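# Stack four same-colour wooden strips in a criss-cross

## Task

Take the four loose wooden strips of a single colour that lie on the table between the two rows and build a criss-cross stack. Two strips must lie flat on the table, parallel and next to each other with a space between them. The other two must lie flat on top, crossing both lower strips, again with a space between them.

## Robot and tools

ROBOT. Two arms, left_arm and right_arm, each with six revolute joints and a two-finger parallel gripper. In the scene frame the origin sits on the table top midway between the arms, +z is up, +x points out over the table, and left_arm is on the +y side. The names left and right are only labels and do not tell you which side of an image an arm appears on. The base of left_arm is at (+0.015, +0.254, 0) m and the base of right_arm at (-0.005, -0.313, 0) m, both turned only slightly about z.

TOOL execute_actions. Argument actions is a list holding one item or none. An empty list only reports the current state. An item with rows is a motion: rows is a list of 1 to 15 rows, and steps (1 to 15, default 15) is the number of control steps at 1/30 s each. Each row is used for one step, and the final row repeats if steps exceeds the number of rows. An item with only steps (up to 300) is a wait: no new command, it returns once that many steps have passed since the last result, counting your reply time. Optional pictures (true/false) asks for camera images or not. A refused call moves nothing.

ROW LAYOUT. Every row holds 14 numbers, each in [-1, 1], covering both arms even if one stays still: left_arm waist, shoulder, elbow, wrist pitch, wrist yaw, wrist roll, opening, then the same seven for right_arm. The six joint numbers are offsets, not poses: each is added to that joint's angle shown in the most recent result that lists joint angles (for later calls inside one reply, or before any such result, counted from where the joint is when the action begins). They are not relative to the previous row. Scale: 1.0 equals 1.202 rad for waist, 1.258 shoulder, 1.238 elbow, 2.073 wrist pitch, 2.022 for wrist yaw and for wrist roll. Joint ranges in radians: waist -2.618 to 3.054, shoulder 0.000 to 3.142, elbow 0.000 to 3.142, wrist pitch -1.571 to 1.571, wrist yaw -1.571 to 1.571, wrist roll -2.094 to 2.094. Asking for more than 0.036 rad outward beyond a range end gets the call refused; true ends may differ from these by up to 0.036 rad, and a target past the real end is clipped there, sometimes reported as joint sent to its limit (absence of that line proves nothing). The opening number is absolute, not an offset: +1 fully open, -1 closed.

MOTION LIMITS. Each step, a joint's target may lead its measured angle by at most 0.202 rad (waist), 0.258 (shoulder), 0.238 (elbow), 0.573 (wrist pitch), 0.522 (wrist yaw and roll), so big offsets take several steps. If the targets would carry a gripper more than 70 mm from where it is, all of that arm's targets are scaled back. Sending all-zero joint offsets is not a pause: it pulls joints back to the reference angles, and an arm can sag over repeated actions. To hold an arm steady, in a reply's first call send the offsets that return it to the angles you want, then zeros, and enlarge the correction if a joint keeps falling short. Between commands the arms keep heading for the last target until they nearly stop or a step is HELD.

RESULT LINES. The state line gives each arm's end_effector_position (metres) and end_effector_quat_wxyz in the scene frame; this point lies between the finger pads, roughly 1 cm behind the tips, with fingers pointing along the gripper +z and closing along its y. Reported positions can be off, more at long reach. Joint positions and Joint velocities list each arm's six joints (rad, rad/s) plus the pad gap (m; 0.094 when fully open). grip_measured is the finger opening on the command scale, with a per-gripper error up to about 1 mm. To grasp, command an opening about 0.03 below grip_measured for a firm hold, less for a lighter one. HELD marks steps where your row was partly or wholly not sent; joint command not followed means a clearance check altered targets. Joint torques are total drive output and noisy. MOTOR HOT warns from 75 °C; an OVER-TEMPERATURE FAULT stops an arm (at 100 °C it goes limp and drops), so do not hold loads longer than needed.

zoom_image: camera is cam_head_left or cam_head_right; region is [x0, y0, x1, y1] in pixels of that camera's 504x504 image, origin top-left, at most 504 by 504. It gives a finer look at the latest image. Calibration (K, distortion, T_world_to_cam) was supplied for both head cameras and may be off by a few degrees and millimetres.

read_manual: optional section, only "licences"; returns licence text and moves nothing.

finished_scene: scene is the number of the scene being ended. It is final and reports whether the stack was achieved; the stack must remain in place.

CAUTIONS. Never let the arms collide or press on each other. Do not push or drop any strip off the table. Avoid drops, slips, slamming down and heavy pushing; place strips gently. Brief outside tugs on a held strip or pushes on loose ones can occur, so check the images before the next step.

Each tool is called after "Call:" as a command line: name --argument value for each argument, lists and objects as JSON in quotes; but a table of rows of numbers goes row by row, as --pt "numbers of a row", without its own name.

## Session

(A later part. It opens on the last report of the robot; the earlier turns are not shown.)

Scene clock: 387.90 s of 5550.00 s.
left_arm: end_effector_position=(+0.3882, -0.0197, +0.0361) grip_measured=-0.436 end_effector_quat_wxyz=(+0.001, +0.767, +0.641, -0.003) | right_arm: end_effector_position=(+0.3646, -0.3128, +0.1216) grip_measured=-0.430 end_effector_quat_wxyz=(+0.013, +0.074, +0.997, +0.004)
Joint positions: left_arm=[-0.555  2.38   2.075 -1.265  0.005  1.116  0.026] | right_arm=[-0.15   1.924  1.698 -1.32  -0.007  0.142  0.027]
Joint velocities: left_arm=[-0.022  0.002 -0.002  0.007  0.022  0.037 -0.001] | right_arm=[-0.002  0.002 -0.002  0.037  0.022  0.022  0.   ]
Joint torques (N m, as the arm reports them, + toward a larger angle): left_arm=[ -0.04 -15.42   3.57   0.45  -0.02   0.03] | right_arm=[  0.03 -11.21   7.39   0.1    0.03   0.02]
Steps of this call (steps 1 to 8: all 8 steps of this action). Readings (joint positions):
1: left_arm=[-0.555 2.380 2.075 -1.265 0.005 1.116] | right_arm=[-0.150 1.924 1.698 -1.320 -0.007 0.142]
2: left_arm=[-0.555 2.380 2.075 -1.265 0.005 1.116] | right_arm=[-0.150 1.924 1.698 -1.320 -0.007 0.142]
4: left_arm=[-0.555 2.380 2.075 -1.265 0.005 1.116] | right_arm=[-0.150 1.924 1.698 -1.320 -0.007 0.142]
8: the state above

Call:
execute_actions --actions '[{"rows":[[0,0,0.005,0,0,0,-0.465, 0,0,0,0,0,0,-0.457],[0,0,0.005,0,0,0,-0.4, 0,0,0,0,0,0,-0.457],[0,0,0.005,0,0,0,-0.3, 0,0,0,0,0,0,-0.457],[0,0,0.005,0,0,0,-0.1, 0,0,0,0,0,0,-0.457],[0,0,0.005,0,0,0,-0.1, 0,0,0,0,0,0,-0.457],[0,0,0.005,0,0,0,-0.1, 0,0,0,0,0,0,-0.457],[0,-0.02,0.005,-0.012,0,0,-0.1, 0,0,0,0,0,0,-0.457],[0,-0.04,0.005,-0.024,0,0,-0.1, 0,0,0,0,0,0,-0.457],[0,-0.06,0.005,-0.036,0,0,-0.1, 0,0,0,0,0,0,-0.457],[0,-0.08,0.005,-0.048,0,0,-0.1, 0,0,0,0,0,0,-0.457],[0,-0.1,0.005,-0.06,0,0,-0.1, 0,0,0,0,0,0,-0.457],[0,-0.12,0,-0.07,0,0,-0.1, 0,0,0,0,0,0,-0.457],[0,-0.15,0,-0.08,0,0,-0.1, 0,0,0,0,0,0,-0.457]],"steps":15}]' --pictures false

Call:
execute_actions --actions '[{"rows":[[0.06,-0.04,-0.02,0,0,-0.05,-0.1, 0,0,0,0,0,0,-0.457],[0.12,-0.07,-0.04,0,0,-0.1,-0.1, 0,0,0,0,0,0,-0.457],[0.18,-0.1,-0.06,0,0,-0.15,-0.1, 0,0,0,0,0,0,-0.457],[0.25,-0.13,-0.08,0,0,-0.2,-0.1, 0,0,0,0,0,0,-0.457],[0.32,-0.16,-0.1,0,0,-0.25,-0.1, 0,0,0,0,0,0,-0.457],[0.39,-0.18,-0.12,0,0,-0.3,-0.1, 0,0,0,0,0,0,-0.457],[0.46,-0.2,-0.14,0,0,-0.35,-0.1, 0,0,0,0,0,0,-0.457],[0.52,-0.22,-0.16,0,0,-0.4,-0.1, 0,0,0,0,0,0,-0.457],[0.57,-0.22,-0.16,0,0,-0.45,-0.1, 0,0,0,0,0,0,-0.457],[0.61,-0.22,-0.16,0,0,-0.5,-0.1, 0,0,0,0,0,0,-0.457],[0.64,-0.22,-0.16,0,0,-0.5,-0.1, 0,0,0,0,0,0,-0.457]],"steps":15}]' --pictures false

Call:
execute_actions --actions '[{"steps":12}]'

Call:
zoom_image --camera "cam_head_right" --region '[240, 220, 360, 340]'

Scene clock: 408.13 s of 5550.00 s.
left_arm: end_effector_position=(+0.3733, -0.0088, +0.1016) grip_measured=-0.103 end_effector_quat_wxyz=(+0.024, +0.767, +0.641, +0.003) | right_arm: end_effector_position=(+0.3646, -0.3128, +0.1216) grip_measured=-0.430 end_effector_quat_wxyz=(+0.013, +0.074, +0.997, +0.004)
Joint positions: left_arm=[-0.555  2.228  2.075 -1.37   0.005  1.116  0.042] | right_arm=[-0.15   1.924  1.698 -1.32  -0.007  0.142  0.027]
Joint velocities: left_arm=[-0.002 -0.818  0.017 -0.315 -0.051  0.007  0.001] | right_arm=[ 0.002  0.012  0.002 -0.081  0.037  0.007 -0.001]
Joint torques (N m, as the arm reports them, + toward a larger angle): left_arm=[ -0.04 -12.95   5.78   0.23  -0.02   0.03] | right_arm=[ -0.04 -11.11   7.44   0.11   0.03   0.01]
Steps of this call (steps 1 to 15: the robot went on to your last target; steps 16 to 90: nothing new was sent; then 16.73 s passed at rest; steps 91 to 105: all 15 steps of this action). Readings (joint positions):
91: left_arm=[-0.555 2.380 2.075 -1.265 0.005 1.116] | right_arm=[-0.150 1.924 1.698 -1.320 -0.007 0.142]
92: left_arm=[-0.555 2.380 2.075 -1.265 0.005 1.116] | right_arm=[-0.150 1.924 1.698 -1.320 -0.007 0.142]
94: left_arm=[-0.555 2.380 2.075 -1.265 0.005 1.116] | right_arm=[-0.150 1.924 1.698 -1.320 -0.007 0.142]
98: left_arm=[-0.555 2.375 2.075 -1.270 0.005 1.116] | right_arm=[-0.150 1.924 1.698 -1.320 -0.007 0.142]
105: the state above

Scene clock: 408.63 s of 5550.00 s.
left_arm: end_effector_position=(+0.4227, +0.2917, +0.1601) grip_measured=-0.103 end_effector_quat_wxyz=(+0.077, +0.093, +0.993, +0.011) | right_arm: end_effector_position=(+0.3646, -0.3128, +0.1216) grip_measured=-0.430 end_effector_quat_wxyz=(+0.013, +0.074, +0.997, +0.004)
Joint positions: left_arm=[ 0.17   1.97   1.904 -1.349  0.006  0.279  0.042] | right_arm=[-0.15   1.924  1.698 -1.32  -0.007  0.142  0.027]
Joint velocities: left_arm=[ 1.575  0.007 -0.095 -0.051 -0.198 -1.121 -0.   ] | right_arm=[-0.017 -0.017 -0.007 -0.022  0.022 -0.007 -0.001]
Joint torques (N m, as the arm reports them, + toward a larger angle): left_arm=[ -4.66 -13.85   4.26   0.39   0.26  -0.01] | right_arm=[  0.01 -11.24   7.46   0.1    0.03   0.  ]
Steps of this call (steps 1 to 15: all 15 steps of this action). Readings (joint positions):
1: left_arm=[-0.550 2.201 2.075 -1.374 0.007 1.102] | right_arm=[-0.150 1.924 1.698 -1.320 -0.007 0.142]
2: left_arm=[-0.535 2.175 2.071 -1.370 0.012 1.070] | right_arm=[-0.150 1.924 1.698 -1.320 -0.007 0.142]
4: left_arm=[-0.473 2.126 2.048 -1.363 0.017 0.988] | right_arm=[-0.150 1.924 1.698 -1.320 -0.007 0.142]
8: left_arm=[-0.265 2.028 1.960 -1.350 0.016 0.731] | right_arm=[-0.150 1.924 1.698 -1.320 -0.007 0.142]
15: the state above

Scene clock: 409.03 s of 5550.00 s.
left_arm: end_effector_position=(+0.4158, +0.3109, +0.1566) grip_measured=-0.103 end_effector_quat_wxyz=(+0.067, -0.006, +0.998, +0.010) | right_arm: end_effector_position=(+0.3646, -0.3128, +0.1216) grip_measured=-0.430 end_effector_quat_wxyz=(+0.013, +0.074, +0.997, +0.004)
Joint positions: left_arm=[ 0.215  1.97   1.893 -1.359 -0.003  0.126  0.042] | right_arm=[-0.15   1.924  1.698 -1.32  -0.007  0.142  0.027]
Joint velocities: left_arm=[-0.007 -0.007  0.012  0.007  0.051 -0.081 -0.001] | right_arm=[-0.002 -0.002 -0.012 -0.007 -0.095  0.022  0.001]
Joint torques (N m, as the arm reports them, + toward a larger angle): left_arm=[ -0.09 -13.76   4.65   0.46   0.04  -0.05] | right_arm=[  0.04 -11.18   7.44   0.09   0.     0.02]
Steps of this call (steps 1 to 12: the robot went on to your last target). Readings (joint positions):
1: left_arm=[0.216 1.970 1.900 -1.349 -0.001 0.245] | right_arm=[-0.150 1.924 1.698 -1.320 -0.007 0.142]
2: left_arm=[0.247 1.970 1.897 -1.350 -0.008 0.217] | right_arm=[-0.150 1.924 1.698 -1.320 -0.007 0.142]
4: left_arm=[0.265 1.970 1.893 -1.354 -0.015 0.178] | right_arm=[-0.150 1.924 1.698 -1.320 -0.007 0.142]
8: left_arm=[0.229 1.970 1.893 -1.357 -0.010 0.140] | right_arm=[-0.150 1.924 1.698 -1.320 -0.007 0.142]
12: the state above

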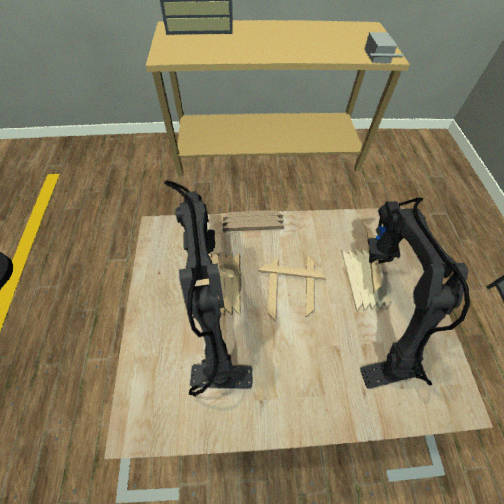

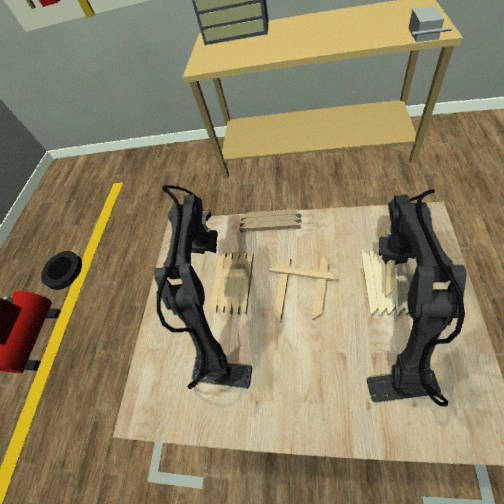

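Region (240, 220, 360, 340) of cam_head_right's 504x504 image, scaled by 4.200, with more detail than that image has.

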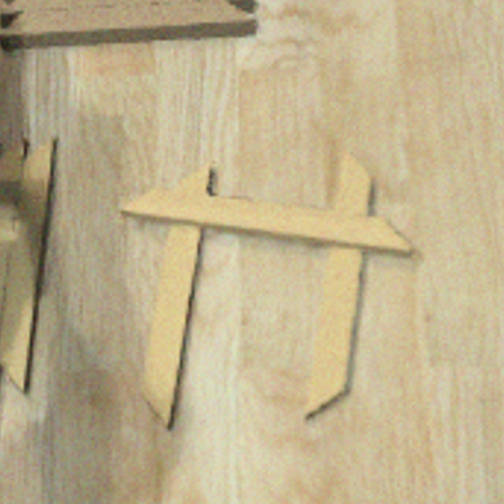

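Call:
execute_actions --actions '[{"rows":[[0,0,0,0,0,0,-0.1, 0.04,0,0,0,0,-0.03,-0.457],[0,0,0,0,0,0,-0.1, 0.09,0,0.01,0,0,-0.06,-0.457],[0,0,0,0,0,0,-0.1, 0.15,0.01,0.02,0,0,-0.09,-0.457],[0,0,0,0,0,0,-0.1, 0.21,0.02,0.03,0,0,-0.12,-0.457],[0,0,0,0,0,0,-0.1, 0.27,0.04,0.04,0.005,0,-0.15,-0.457],[0,0,0,0,0,0,-0.1, 0.33,0.06,0.05,0.01,0,-0.18,-0.457],[0,0,0,0,0,0,-0.1, 0.39,0.08,0.06,0.015,0,-0.21,-0.457],[0,0,0,0,0,0,-0.1, 0.45,0.1,0.07,0.02,0,-0.24,-0.457],[0,0,0,0,0,0,-0.1, 0.5,0.12,0.08,0.025,0,-0.27,-0.457],[0,0,0,0,0,0,-0.1, 0.55,0.14,0.09,0.03,0,-0.3,-0.457],[0,0,0,0,0,0,-0.1, 0.59,0.16,0.1,0.035,0,-0.33,-0.457],[0,0,0,0,0,0,-0.1, 0.625,0.175,0.11,0.04,0,-0.348,-0.457],[0,0,0,0,0,0,-0.1, 0.655,0.19,0.118,0.045,0,-0.348,-0.457],[0,0,0,0,0,0,-0.1, 0.675,0.2,0.118,0.05,0,-0.348,-0.457],[0,0,0,0,0,0,-0.1, 0.69,0.21,0.118,0.055,0,-0.348,-0.457]],"steps":15}]' --pictures false

Call:
execute_actions --actions '[{"steps":25}]'

Call:
zoom_image --camera "cam_head_right" --region '[240, 220, 360, 340]'

Call:
zoom_image --camera "cam_head_left" --region '[230, 220, 350, 340]'

Scene clock: 428.80 s of 5550.00 s.
left_arm: end_effector_position=(+0.4156, +0.3109, +0.1566) grip_measured=-0.103 end_effector_quat_wxyz=(+0.066, -0.010, +0.998, +0.010) | right_arm: end_effector_position=(+0.3099, -0.0403, +0.0699) grip_measured=-0.430 end_effector_quat_wxyz=(+0.005, -0.529, +0.849, -0.001)
Joint positions: left_arm=[ 0.215  1.97   1.893 -1.359 -0.003  0.116  0.042] | right_arm=[ 0.569  2.143  1.815 -1.233  0.005 -0.401  0.027]
Joint velocities: left_arm=[ 0.002 -0.007 -0.007 -0.066 -0.007  0.051  0.   ] | right_arm=[ 1.58   0.637  0.178  0.3   -0.051 -0.96   0.   ]
Joint torques (N m, as the arm reports them, + toward a larger angle): left_arm=[ -0.04 -12.08   5.88   0.56  -0.03   0.11] | right_arm=[  0.46 -13.14   8.83  -0.1   -0.1   -0.04]
Steps of this call (steps 1 to 30: the robot went on to your last target; steps 31 to 90: nothing new was sent; then 16.27 s passed at rest; steps 91 to 105: all 15 steps of this action). Readings (joint positions):
91: left_arm=[0.215 1.970 1.893 -1.359 -0.003 0.115] | right_arm=[-0.147 1.924 1.698 -1.320 -0.005 0.133]
92: left_arm=[0.215 1.970 1.893 -1.359 -0.003 0.115] | right_arm=[-0.134 1.924 1.698 -1.320 0.001 0.115]
94: left_arm=[0.215 1.970 1.893 -1.359 -0.003 0.116] | right_arm=[-0.067 1.926 1.701 -1.320 0.013 0.058]
98: left_arm=[0.215 1.970 1.893 -1.359 -0.003 0.116] | right_arm=[0.164 1.975 1.747 -1.304 0.011 -0.103]
105: the state above

Scene clock: 429.63 s of 5550.00 s.
left_arm: end_effector_position=(+0.4156, +0.3109, +0.1566) grip_measured=-0.103 end_effector_quat_wxyz=(+0.066, -0.010, +0.998, +0.010) | right_arm: end_effector_position=(+0.2817, -0.0034, +0.0490) grip_measured=-0.430 end_effector_quat_wxyz=(-0.007, -0.634, +0.774, +0.002)
Joint positions: left_arm=[ 0.215  1.97   1.893 -1.359 -0.003  0.116  0.042] | right_arm=[ 0.675  2.201  1.823 -1.207 -0.005 -0.554  0.027]
Joint velocities: left_arm=[-0.012 -0.007  0.007 -0.037 -0.022 -0.037 -0.   ] | right_arm=[-0.002  0.017 -0.002  0.022 -0.051 -0.051  0.   ]
Joint torques (N m, as the arm reports them, + toward a larger angle): left_arm=[ -0.06 -12.07   5.89   0.57  -0.03   0.11] | right_arm=[  0.26 -14.71   9.02   0.04   0.01  -0.04]
Steps of this call (steps 1 to 25: the robot went on to your last target). Readings (joint positions):
1: left_arm=[0.215 1.970 1.893 -1.359 -0.003 0.116] | right_arm=[0.621 2.164 1.819 -1.222 0.002 -0.432]
2: left_arm=[0.215 1.970 1.893 -1.359 -0.003 0.116] | right_arm=[0.666 2.180 1.820 -1.212 -0.004 -0.457]
4: left_arm=[0.215 1.970 1.893 -1.359 -0.003 0.116] | right_arm=[0.723 2.198 1.820 -1.208 -0.016 -0.494]
8: left_arm=[0.215 1.970 1.893 -1.359 -0.003 0.116] | right_arm=[0.717 2.201 1.823 -1.207 -0.021 -0.531]
25: the state above

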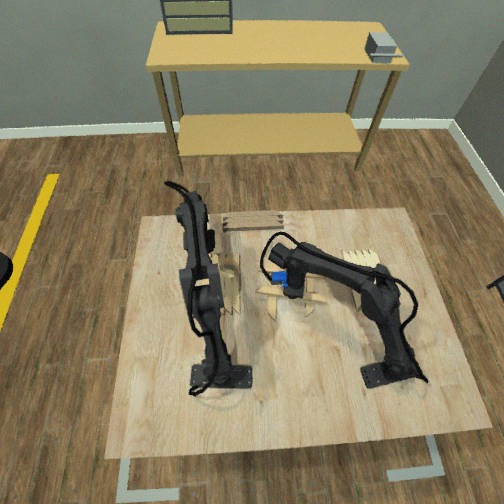

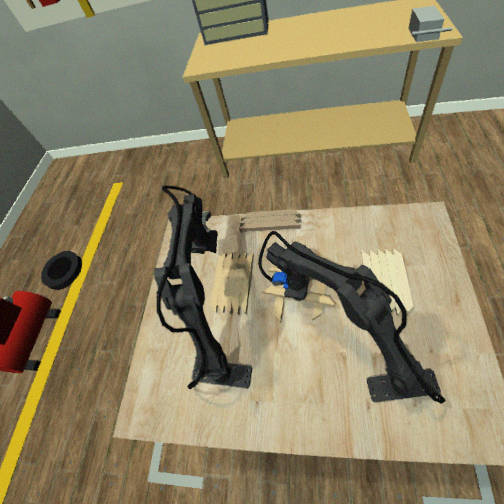

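Region (240, 220, 360, 340) of cam_head_right's 504x504 image, scaled by 4.200, with more detail than that image has.

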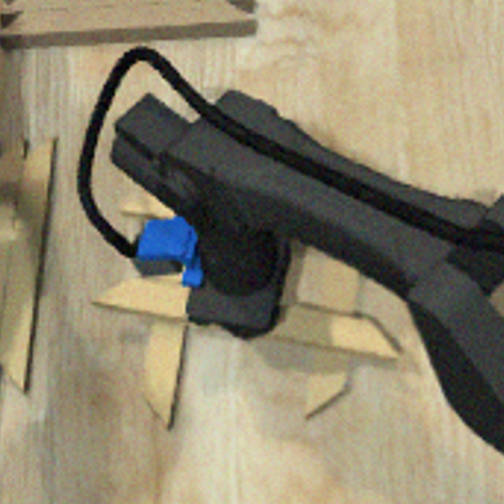

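Region (230, 220, 350, 340) of cam_head_left's 504x504 image, scaled by 4.200, with more detail than that image has.

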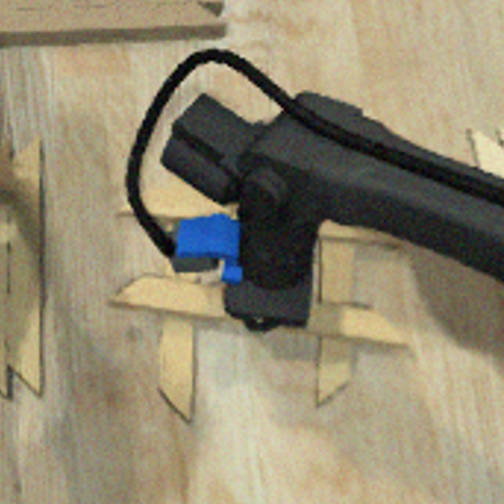

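Call:
execute_actions --actions '[{"rows":[[0,0,0,0,0,0,-0.1, 0,0,-0.015,0.008,0,0,-0.457],[0,0,0,0,0,0,-0.1, 0,0,-0.022,0.013,0,0,-0.457],[0,0,0,0,0,0,-0.1, 0,0,-0.029,0.018,0,0,-0.457],[0,0,0,0,0,0,-0.1, 0,0,-0.036,0.023,0,0,-0.457],[0,0,0,0,0,0,-0.1, 0,0,-0.043,0.028,0,0,-0.457],[0,0,0,0,0,0,-0.1, 0,0,-0.05,0.032,0,0,-0.457]],"steps":12}]' --pictures false

Call:
execute_actions --actions '[{"rows":[[0,0,0,0,0,0,-0.1, 0,0,-0.014,0.005,0,0,-0.457],[0,0,0,0,0,0,-0.1, 0,0,-0.024,0.01,0,0,-0.457]],"steps":8}]' --pictures false

Call:
execute_actions --actions '[{"rows":[[0,0,0,0,0,0,-0.1, 0,0,-0.014,0.005,0,0,-0.457],[0,0,0,0,0,0,-0.1, 0,0,-0.024,0.01,0,0,-0.457]],"steps":8}]' --pictures false

Scene clock: 443.53 s of 5550.00 s.
left_arm: end_effector_position=(+0.4156, +0.3109, +0.1566) grip_measured=-0.103 end_effector_quat_wxyz=(+0.066, -0.010, +0.998, +0.010) | right_arm: end_effector_position=(+0.2786, -0.0066, +0.0354) grip_measured=-0.430 end_effector_quat_wxyz=(-0.011, -0.634, +0.773, +0.001)
Joint positions: left_arm=[ 0.215  1.97   1.893 -1.359 -0.003  0.116  0.042] | right_arm=[ 0.675  2.201  1.769 -1.161 -0.005 -0.554  0.027]
Joint velocities: left_arm=[-0.007 -0.012  0.002  0.051  0.022 -0.022 -0.   ] | right_arm=[-0.007 -0.027  0.002  0.139 -0.007  0.095  0.   ]
Joint torques (N m, as the arm reports them, + toward a larger angle): left_arm=[ -0.05 -12.08   5.88   0.56  -0.03   0.03] | right_arm=[ -0.05 -13.59   6.66   0.11   0.01   0.01]
Steps of this call (steps 1 to 15: the robot went on to your last target; steps 16 to 90: nothing new was sent; then 10.50 s passed at rest; steps 91 to 102: all 12 steps of this action). Readings (joint positions):
91: left_arm=[0.215 1.970 1.893 -1.359 -0.003 0.116] | right_arm=[0.675 2.201 1.823 -1.206 -0.005 -0.554]
92: left_arm=[0.215 1.970 1.893 -1.359 -0.003 0.116] | right_arm=[0.675 2.201 1.821 -1.202 -0.005 -0.554]
94: left_arm=[0.215 1.970 1.893 -1.359 -0.003 0.116] | right_arm=[0.675 2.201 1.809 -1.190 -0.005 -0.554]
98: left_arm=[0.215 1.970 1.893 -1.359 -0.003 0.116] | right_arm=[0.675 2.201 1.774 -1.168 -0.005 -0.554]
102: the state above

Scene clock: 443.80 s of 5550.00 s.
left_arm: end_effector_position=(+0.4156, +0.3109, +0.1566) grip_measured=-0.103 end_effector_quat_wxyz=(+0.066, -0.010, +0.998, +0.010) | right_arm: end_effector_position=(+0.2761, -0.0093, +0.0305) grip_measured=-0.430 end_effector_quat_wxyz=(-0.017, -0.634, +0.773, +0.000)
Joint positions: left_arm=[ 0.215  1.97   1.893 -1.359 -0.003  0.116  0.042] | right_arm=[ 0.675  2.201  1.749 -1.151 -0.005 -0.554  0.027]
Joint velocities: left_arm=[ 0.002 -0.022  0.002  0.007  0.037 -0.051 -0.   ] | right_arm=[-0.017  0.002  0.022 -0.007  0.051 -0.051 -0.001]
Joint torques (N m, as the arm reports them, + toward a larger angle): left_arm=[ -0.04 -12.08   5.89   0.56  -0.03   0.03] | right_arm=[  0.05 -13.64   6.43   0.09   0.02   0.01]
Steps of this call (steps 1 to 8: all 8 steps of this action). Readings (joint positions):
1: left_arm=[0.215 1.970 1.893 -1.359 -0.003 0.116] | right_arm=[0.675 2.201 1.769 -1.159 -0.005 -0.554]
2: left_arm=[0.215 1.970 1.893 -1.359 -0.003 0.116] | right_arm=[0.675 2.201 1.766 -1.156 -0.005 -0.554]
4: left_arm=[0.215 1.970 1.893 -1.359 -0.003 0.116] | right_arm=[0.675 2.201 1.757 -1.152 -0.005 -0.554]
8: the state above

Scene clock: 444.07 s of 5550.00 s.
left_arm: end_effector_position=(+0.4156, +0.3109, +0.1566) grip_measured=-0.103 end_effector_quat_wxyz=(+0.066, -0.010, +0.998, +0.010) | right_arm: end_effector_position=(+0.2759, -0.0096, +0.0282) grip_measured=-0.430 end_effector_quat_wxyz=(-0.016, -0.634, +0.773, +0.000)
Joint positions: left_arm=[ 0.215  1.97   1.893 -1.359 -0.003  0.116  0.042] | right_arm=[ 0.675  2.201  1.739 -1.141 -0.005 -0.554  0.027]
Joint velocities: left_arm=[-0.002  0.002 -0.002 -0.037  0.037 -0.022 -0.001] | right_arm=[-0.002  0.007 -0.012 -0.022  0.037 -0.037 -0.   ]
Joint torques (N m, as the arm reports them, + toward a larger angle): left_arm=[ -0.05 -12.08   5.88   0.55  -0.03   0.03] | right_arm=[  0.03 -13.59   5.52   0.09   0.01   0.01]
Steps of this call (steps 1 to 8: all 8 steps of this action). Readings (joint positions):
1: left_arm=[0.215 1.970 1.893 -1.359 -0.003 0.116] | right_arm=[0.675 2.201 1.749 -1.151 -0.005 -0.554]
2: left_arm=[0.215 1.970 1.893 -1.359 -0.003 0.116] | right_arm=[0.675 2.201 1.746 -1.148 -0.005 -0.554]
4: left_arm=[0.215 1.970 1.893 -1.359 -0.003 0.116] | right_arm=[0.675 2.201 1.739 -1.143 -0.005 -0.554]
8: the state above

Call:
execute_actions --actions '[{"rows":[[0,0,0,0,0,0,-0.1, 0,0,0,0.015,0,0,-0.457],[0,0,0,0,0,0,-0.1, 0,0,0,0.015,0,0,-0.457],[0,0,0,0,0,0,-0.1, 0,0,0,0.015,0,0,-0.457],[0,0,0,0,0,0,-0.1, 0,0,0,0.015,0,0,-0.4],[0,0,0,0,0,0,-0.1, 0,0,0,0.015,0,0,-0.3],[0,0,0,0,0,0,-0.1, 0,0,0,0.015,0,0,-0.1],[0,0,0,0,0,0,-0.1, 0,0,0,0.015,0,0,-0.1],[0,0,0,0,0,0,-0.1, 0,0,0,0.015,0,0,-0.1],[0,0,0,0,0,0,-0.1, 0,0,0.02,0.005,0,0,-0.1],[0,0,0,0,0,0,-0.1, 0,-0.01,0.04,-0.01,0,0,-0.1],[0,0,0,0,0,0,-0.1, 0,-0.02,0.06,-0.03,0,0,-0.1],[0,0,0,0,0,0,-0.1, 0,-0.04,0.08,-0.05,0,0,-0.1],[0,0,0,0,0,0,-0.1, 0,-0.06,0.1,-0.075,0,0,-0.1],[0,0,0,0,0,0,-0.1, 0,-0.08,0.1,-0.09,0,0,-0.1]],"steps":15}]' --pictures false

Call:
execute_actions --actions '[{"rows":[[0,0,0,0,0,0,-0.1, 0,-0.04,0.02,-0.03,0,0,-0.1],[0,0,0,0,0,0,-0.1, 0,-0.06,0.02,-0.04,0,0,-0.1],[0,0,0,0,0,0,-0.1, -0.04,-0.08,0.02,-0.05,0,0,-0.1],[0,0,0,0,0,0,-0.1, -0.1,-0.1,0.02,-0.06,0,0,-0.1],[0,0,0,0,0,0,-0.1, -0.16,-0.12,0.02,-0.06,0,0,-0.1],[0,0,0,0,0,0,-0.1, -0.22,-0.14,0.02,-0.06,0,0,-0.1],[0,0,0,0,0,0,-0.1, -0.28,-0.14,0.02,-0.06,0,0,-0.1],[0,0,0,0,0,0,-0.1, -0.34,-0.14,0.02,-0.06,0,0,-0.1],[0,0,0,0,0,0,-0.1, -0.4,-0.14,0.02,-0.06,0,0,-0.1],[0,0,0,0,0,0,-0.1, -0.46,-0.14,0.02,-0.06,0,0,-0.1],[0,0,0,0,0,0,-0.1, -0.51,-0.14,0.02,-0.06,0,0,-0.1],[0,0,0,0,0,0,-0.1, -0.55,-0.14,0.02,-0.06,0,0,-0.1],[0,0,0,0,0,0,-0.1, -0.58,-0.14,0.02,-0.06,0,0,-0.1],[0,0,0,0,0,0,-0.1, -0.6,-0.14,0.02,-0.06,0,0,-0.1]],"steps":15}]' --pictures false

Call:
execute_actions --actions '[{"steps":12}]'

Call:
zoom_image --camera "cam_head_left" --region '[230, 220, 350, 340]'

Scene clock: 475.63 s of 5550.00 s.
left_arm: end_effector_position=(+0.4156, +0.3109, +0.1566) grip_measured=-0.103 end_effector_quat_wxyz=(+0.066, -0.010, +0.998, +0.010) | right_arm: end_effector_position=(+0.2795, -0.0058, +0.0611) grip_measured=-0.103 end_effector_quat_wxyz=(-0.002, -0.634, +0.773, +0.002)
Joint positions: left_arm=[ 0.215  1.97   1.893 -1.359 -0.003  0.116  0.042] | right_arm=[ 0.675  2.17   1.822 -1.226 -0.005 -0.554  0.042]
Joint velocities: left_arm=[ 0.012  0.022 -0.022 -0.066 -0.095  0.022 -0.001] | right_arm=[-0.027 -0.569  0.286 -0.535 -0.007  0.066 -0.   ]
Joint torques (N m, as the arm reports them, + toward a larger angle): left_arm=[ -0.05 -12.07   5.89   0.56  -0.03   0.03] | right_arm=[ -0.02 -16.54   9.15  -0.1    0.03   0.  ]
Steps of this call (steps 1 to 15: the robot went on to your last target; steps 16 to 90: nothing new was sent; then 28.07 s passed at rest; steps 91 to 105: all 15 steps of this action). Readings (joint positions):
91: left_arm=[0.215 1.970 1.893 -1.359 -0.003 0.116] | right_arm=[0.675 2.201 1.739 -1.140 -0.005 -0.554]
92: left_arm=[0.215 1.970 1.893 -1.359 -0.003 0.116] | right_arm=[0.675 2.201 1.739 -1.140 -0.005 -0.554]
94: left_arm=[0.215 1.970 1.893 -1.359 -0.003 0.116] | right_arm=[0.675 2.201 1.739 -1.140 -0.005 -0.554]
98: left_arm=[0.215 1.970 1.893 -1.359 -0.003 0.116] | right_arm=[0.675 2.201 1.739 -1.130 -0.005 -0.554]
105: the state above

Scene clock: 476.13 s of 5550.00 s.
left_arm: end_effector_position=(+0.4156, +0.3109, +0.1566) grip_measured=-0.103 end_effector_quat_wxyz=(+0.066, -0.010, +0.998, +0.010) | right_arm: end_effector_position=(+0.3917, -0.2241, +0.1250) grip_measured=-0.103 end_effector_quat_wxyz=(+0.044, -0.374, +0.926, -0.002)
Joint positions: left_arm=[ 0.215  1.97   1.893 -1.359 -0.003  0.116  0.042] | right_arm=[ 0.069  2.013  1.834 -1.303 -0.011 -0.554  0.042]
Joint velocities: left_arm=[-0.012 -0.002 -0.017  0.037 -0.066  0.066 -0.   ] | right_arm=[-1.814  0.007 -0.032 -0.007  0.022 -0.037 -0.   ]
Joint torques (N m, as the arm reports them, + toward a larger angle): left_arm=[ -0.06 -12.07   5.89   0.56  -0.03   0.03] | right_arm=[  0.09 -13.82   8.67  -0.18   0.02  -0.01]
Steps of this call (steps 1 to 15: all 15 steps of this action). Readings (joint positions):
1: left_arm=[0.215 1.970 1.893 -1.359 -0.003 0.116] | right_arm=[0.675 2.151 1.828 -1.238 -0.005 -0.554]
2: left_arm=[0.215 1.970 1.893 -1.359 -0.003 0.116] | right_arm=[0.675 2.132 1.833 -1.246 -0.005 -0.554]
4: left_arm=[0.215 1.970 1.893 -1.359 -0.003 0.116] | right_arm=[0.659 2.095 1.834 -1.269 -0.010 -0.554]
8: left_arm=[0.215 1.970 1.893 -1.359 -0.003 0.116] | right_arm=[0.503 2.033 1.834 -1.299 -0.019 -0.554]
15: the state above

Scene clock: 476.53 s of 5550.00 s.
left_arm: end_effector_position=(+0.4156, +0.3109, +0.1566) grip_measured=-0.103 end_effector_quat_wxyz=(+0.066, -0.010, +0.998, +0.010) | right_arm: end_effector_position=(+0.3918, -0.2727, +0.1244) grip_measured=-0.103 end_effector_quat_wxyz=(+0.028, -0.321, +0.947, -0.009)
Joint positions: left_arm=[ 0.215  1.97   1.893 -1.359 -0.003  0.116  0.042] | right_arm=[-0.044  2.013  1.834 -1.334  0.005 -0.554  0.042]
Joint velocities: left_arm=[-0.012  0.002 -0.007  0.051  0.037 -0.051 -0.   ] | right_arm=[ 0.076  0.002 -0.007 -0.066 -0.051 -0.037  0.   ]
Joint torques (N m, as the arm reports them, + toward a larger angle): left_arm=[ -0.04 -12.07   5.87   0.56  -0.03   0.03] | right_arm=[ -0.63 -13.75   8.55   0.05   0.04  -0.01]
Steps of this call (steps 1 to 12: the robot went on to your last target). Readings (joint positions):
1: left_arm=[0.215 1.970 1.893 -1.359 -0.003 0.116] | right_arm=[0.009 2.013 1.834 -1.303 -0.007 -0.554]
2: left_arm=[0.215 1.970 1.893 -1.359 -0.003 0.116] | right_arm=[-0.041 2.013 1.834 -1.305 0.001 -0.554]
4: left_arm=[0.215 1.970 1.893 -1.359 -0.003 0.116] | right_arm=[-0.097 2.013 1.834 -1.313 0.015 -0.554]
8: left_arm=[0.215 1.970 1.893 -1.359 -0.003 0.116] | right_arm=[-0.077 2.013 1.834 -1.328 0.016 -0.554]
12: the state above

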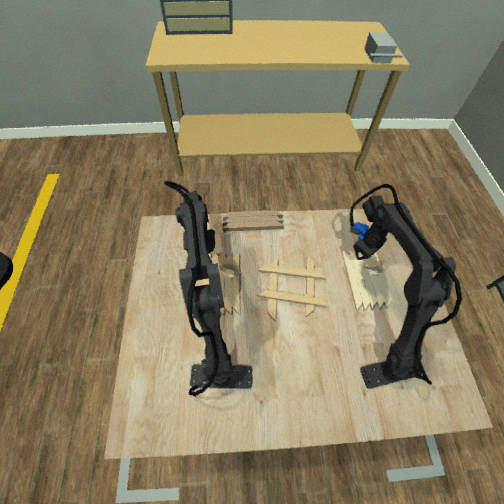

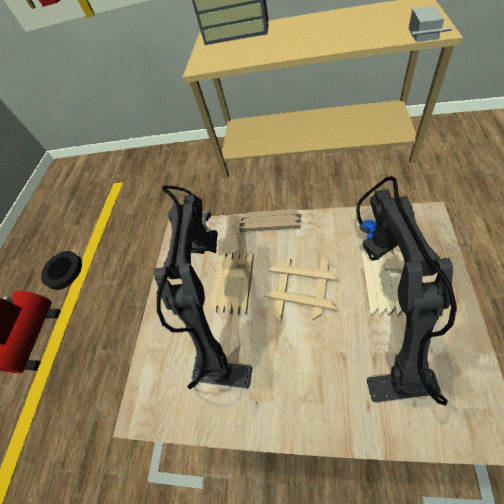

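Region (230, 220, 350, 340) of cam_head_left's 504x504 image, scaled by 4.200, with more detail than that image has.

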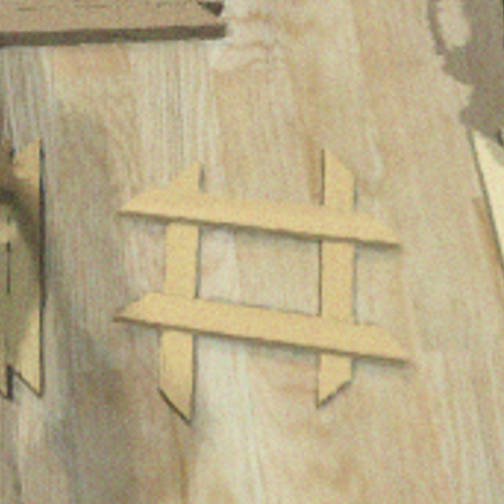

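Call:
finished_scene --scene 1

The scene is finished: the task was done.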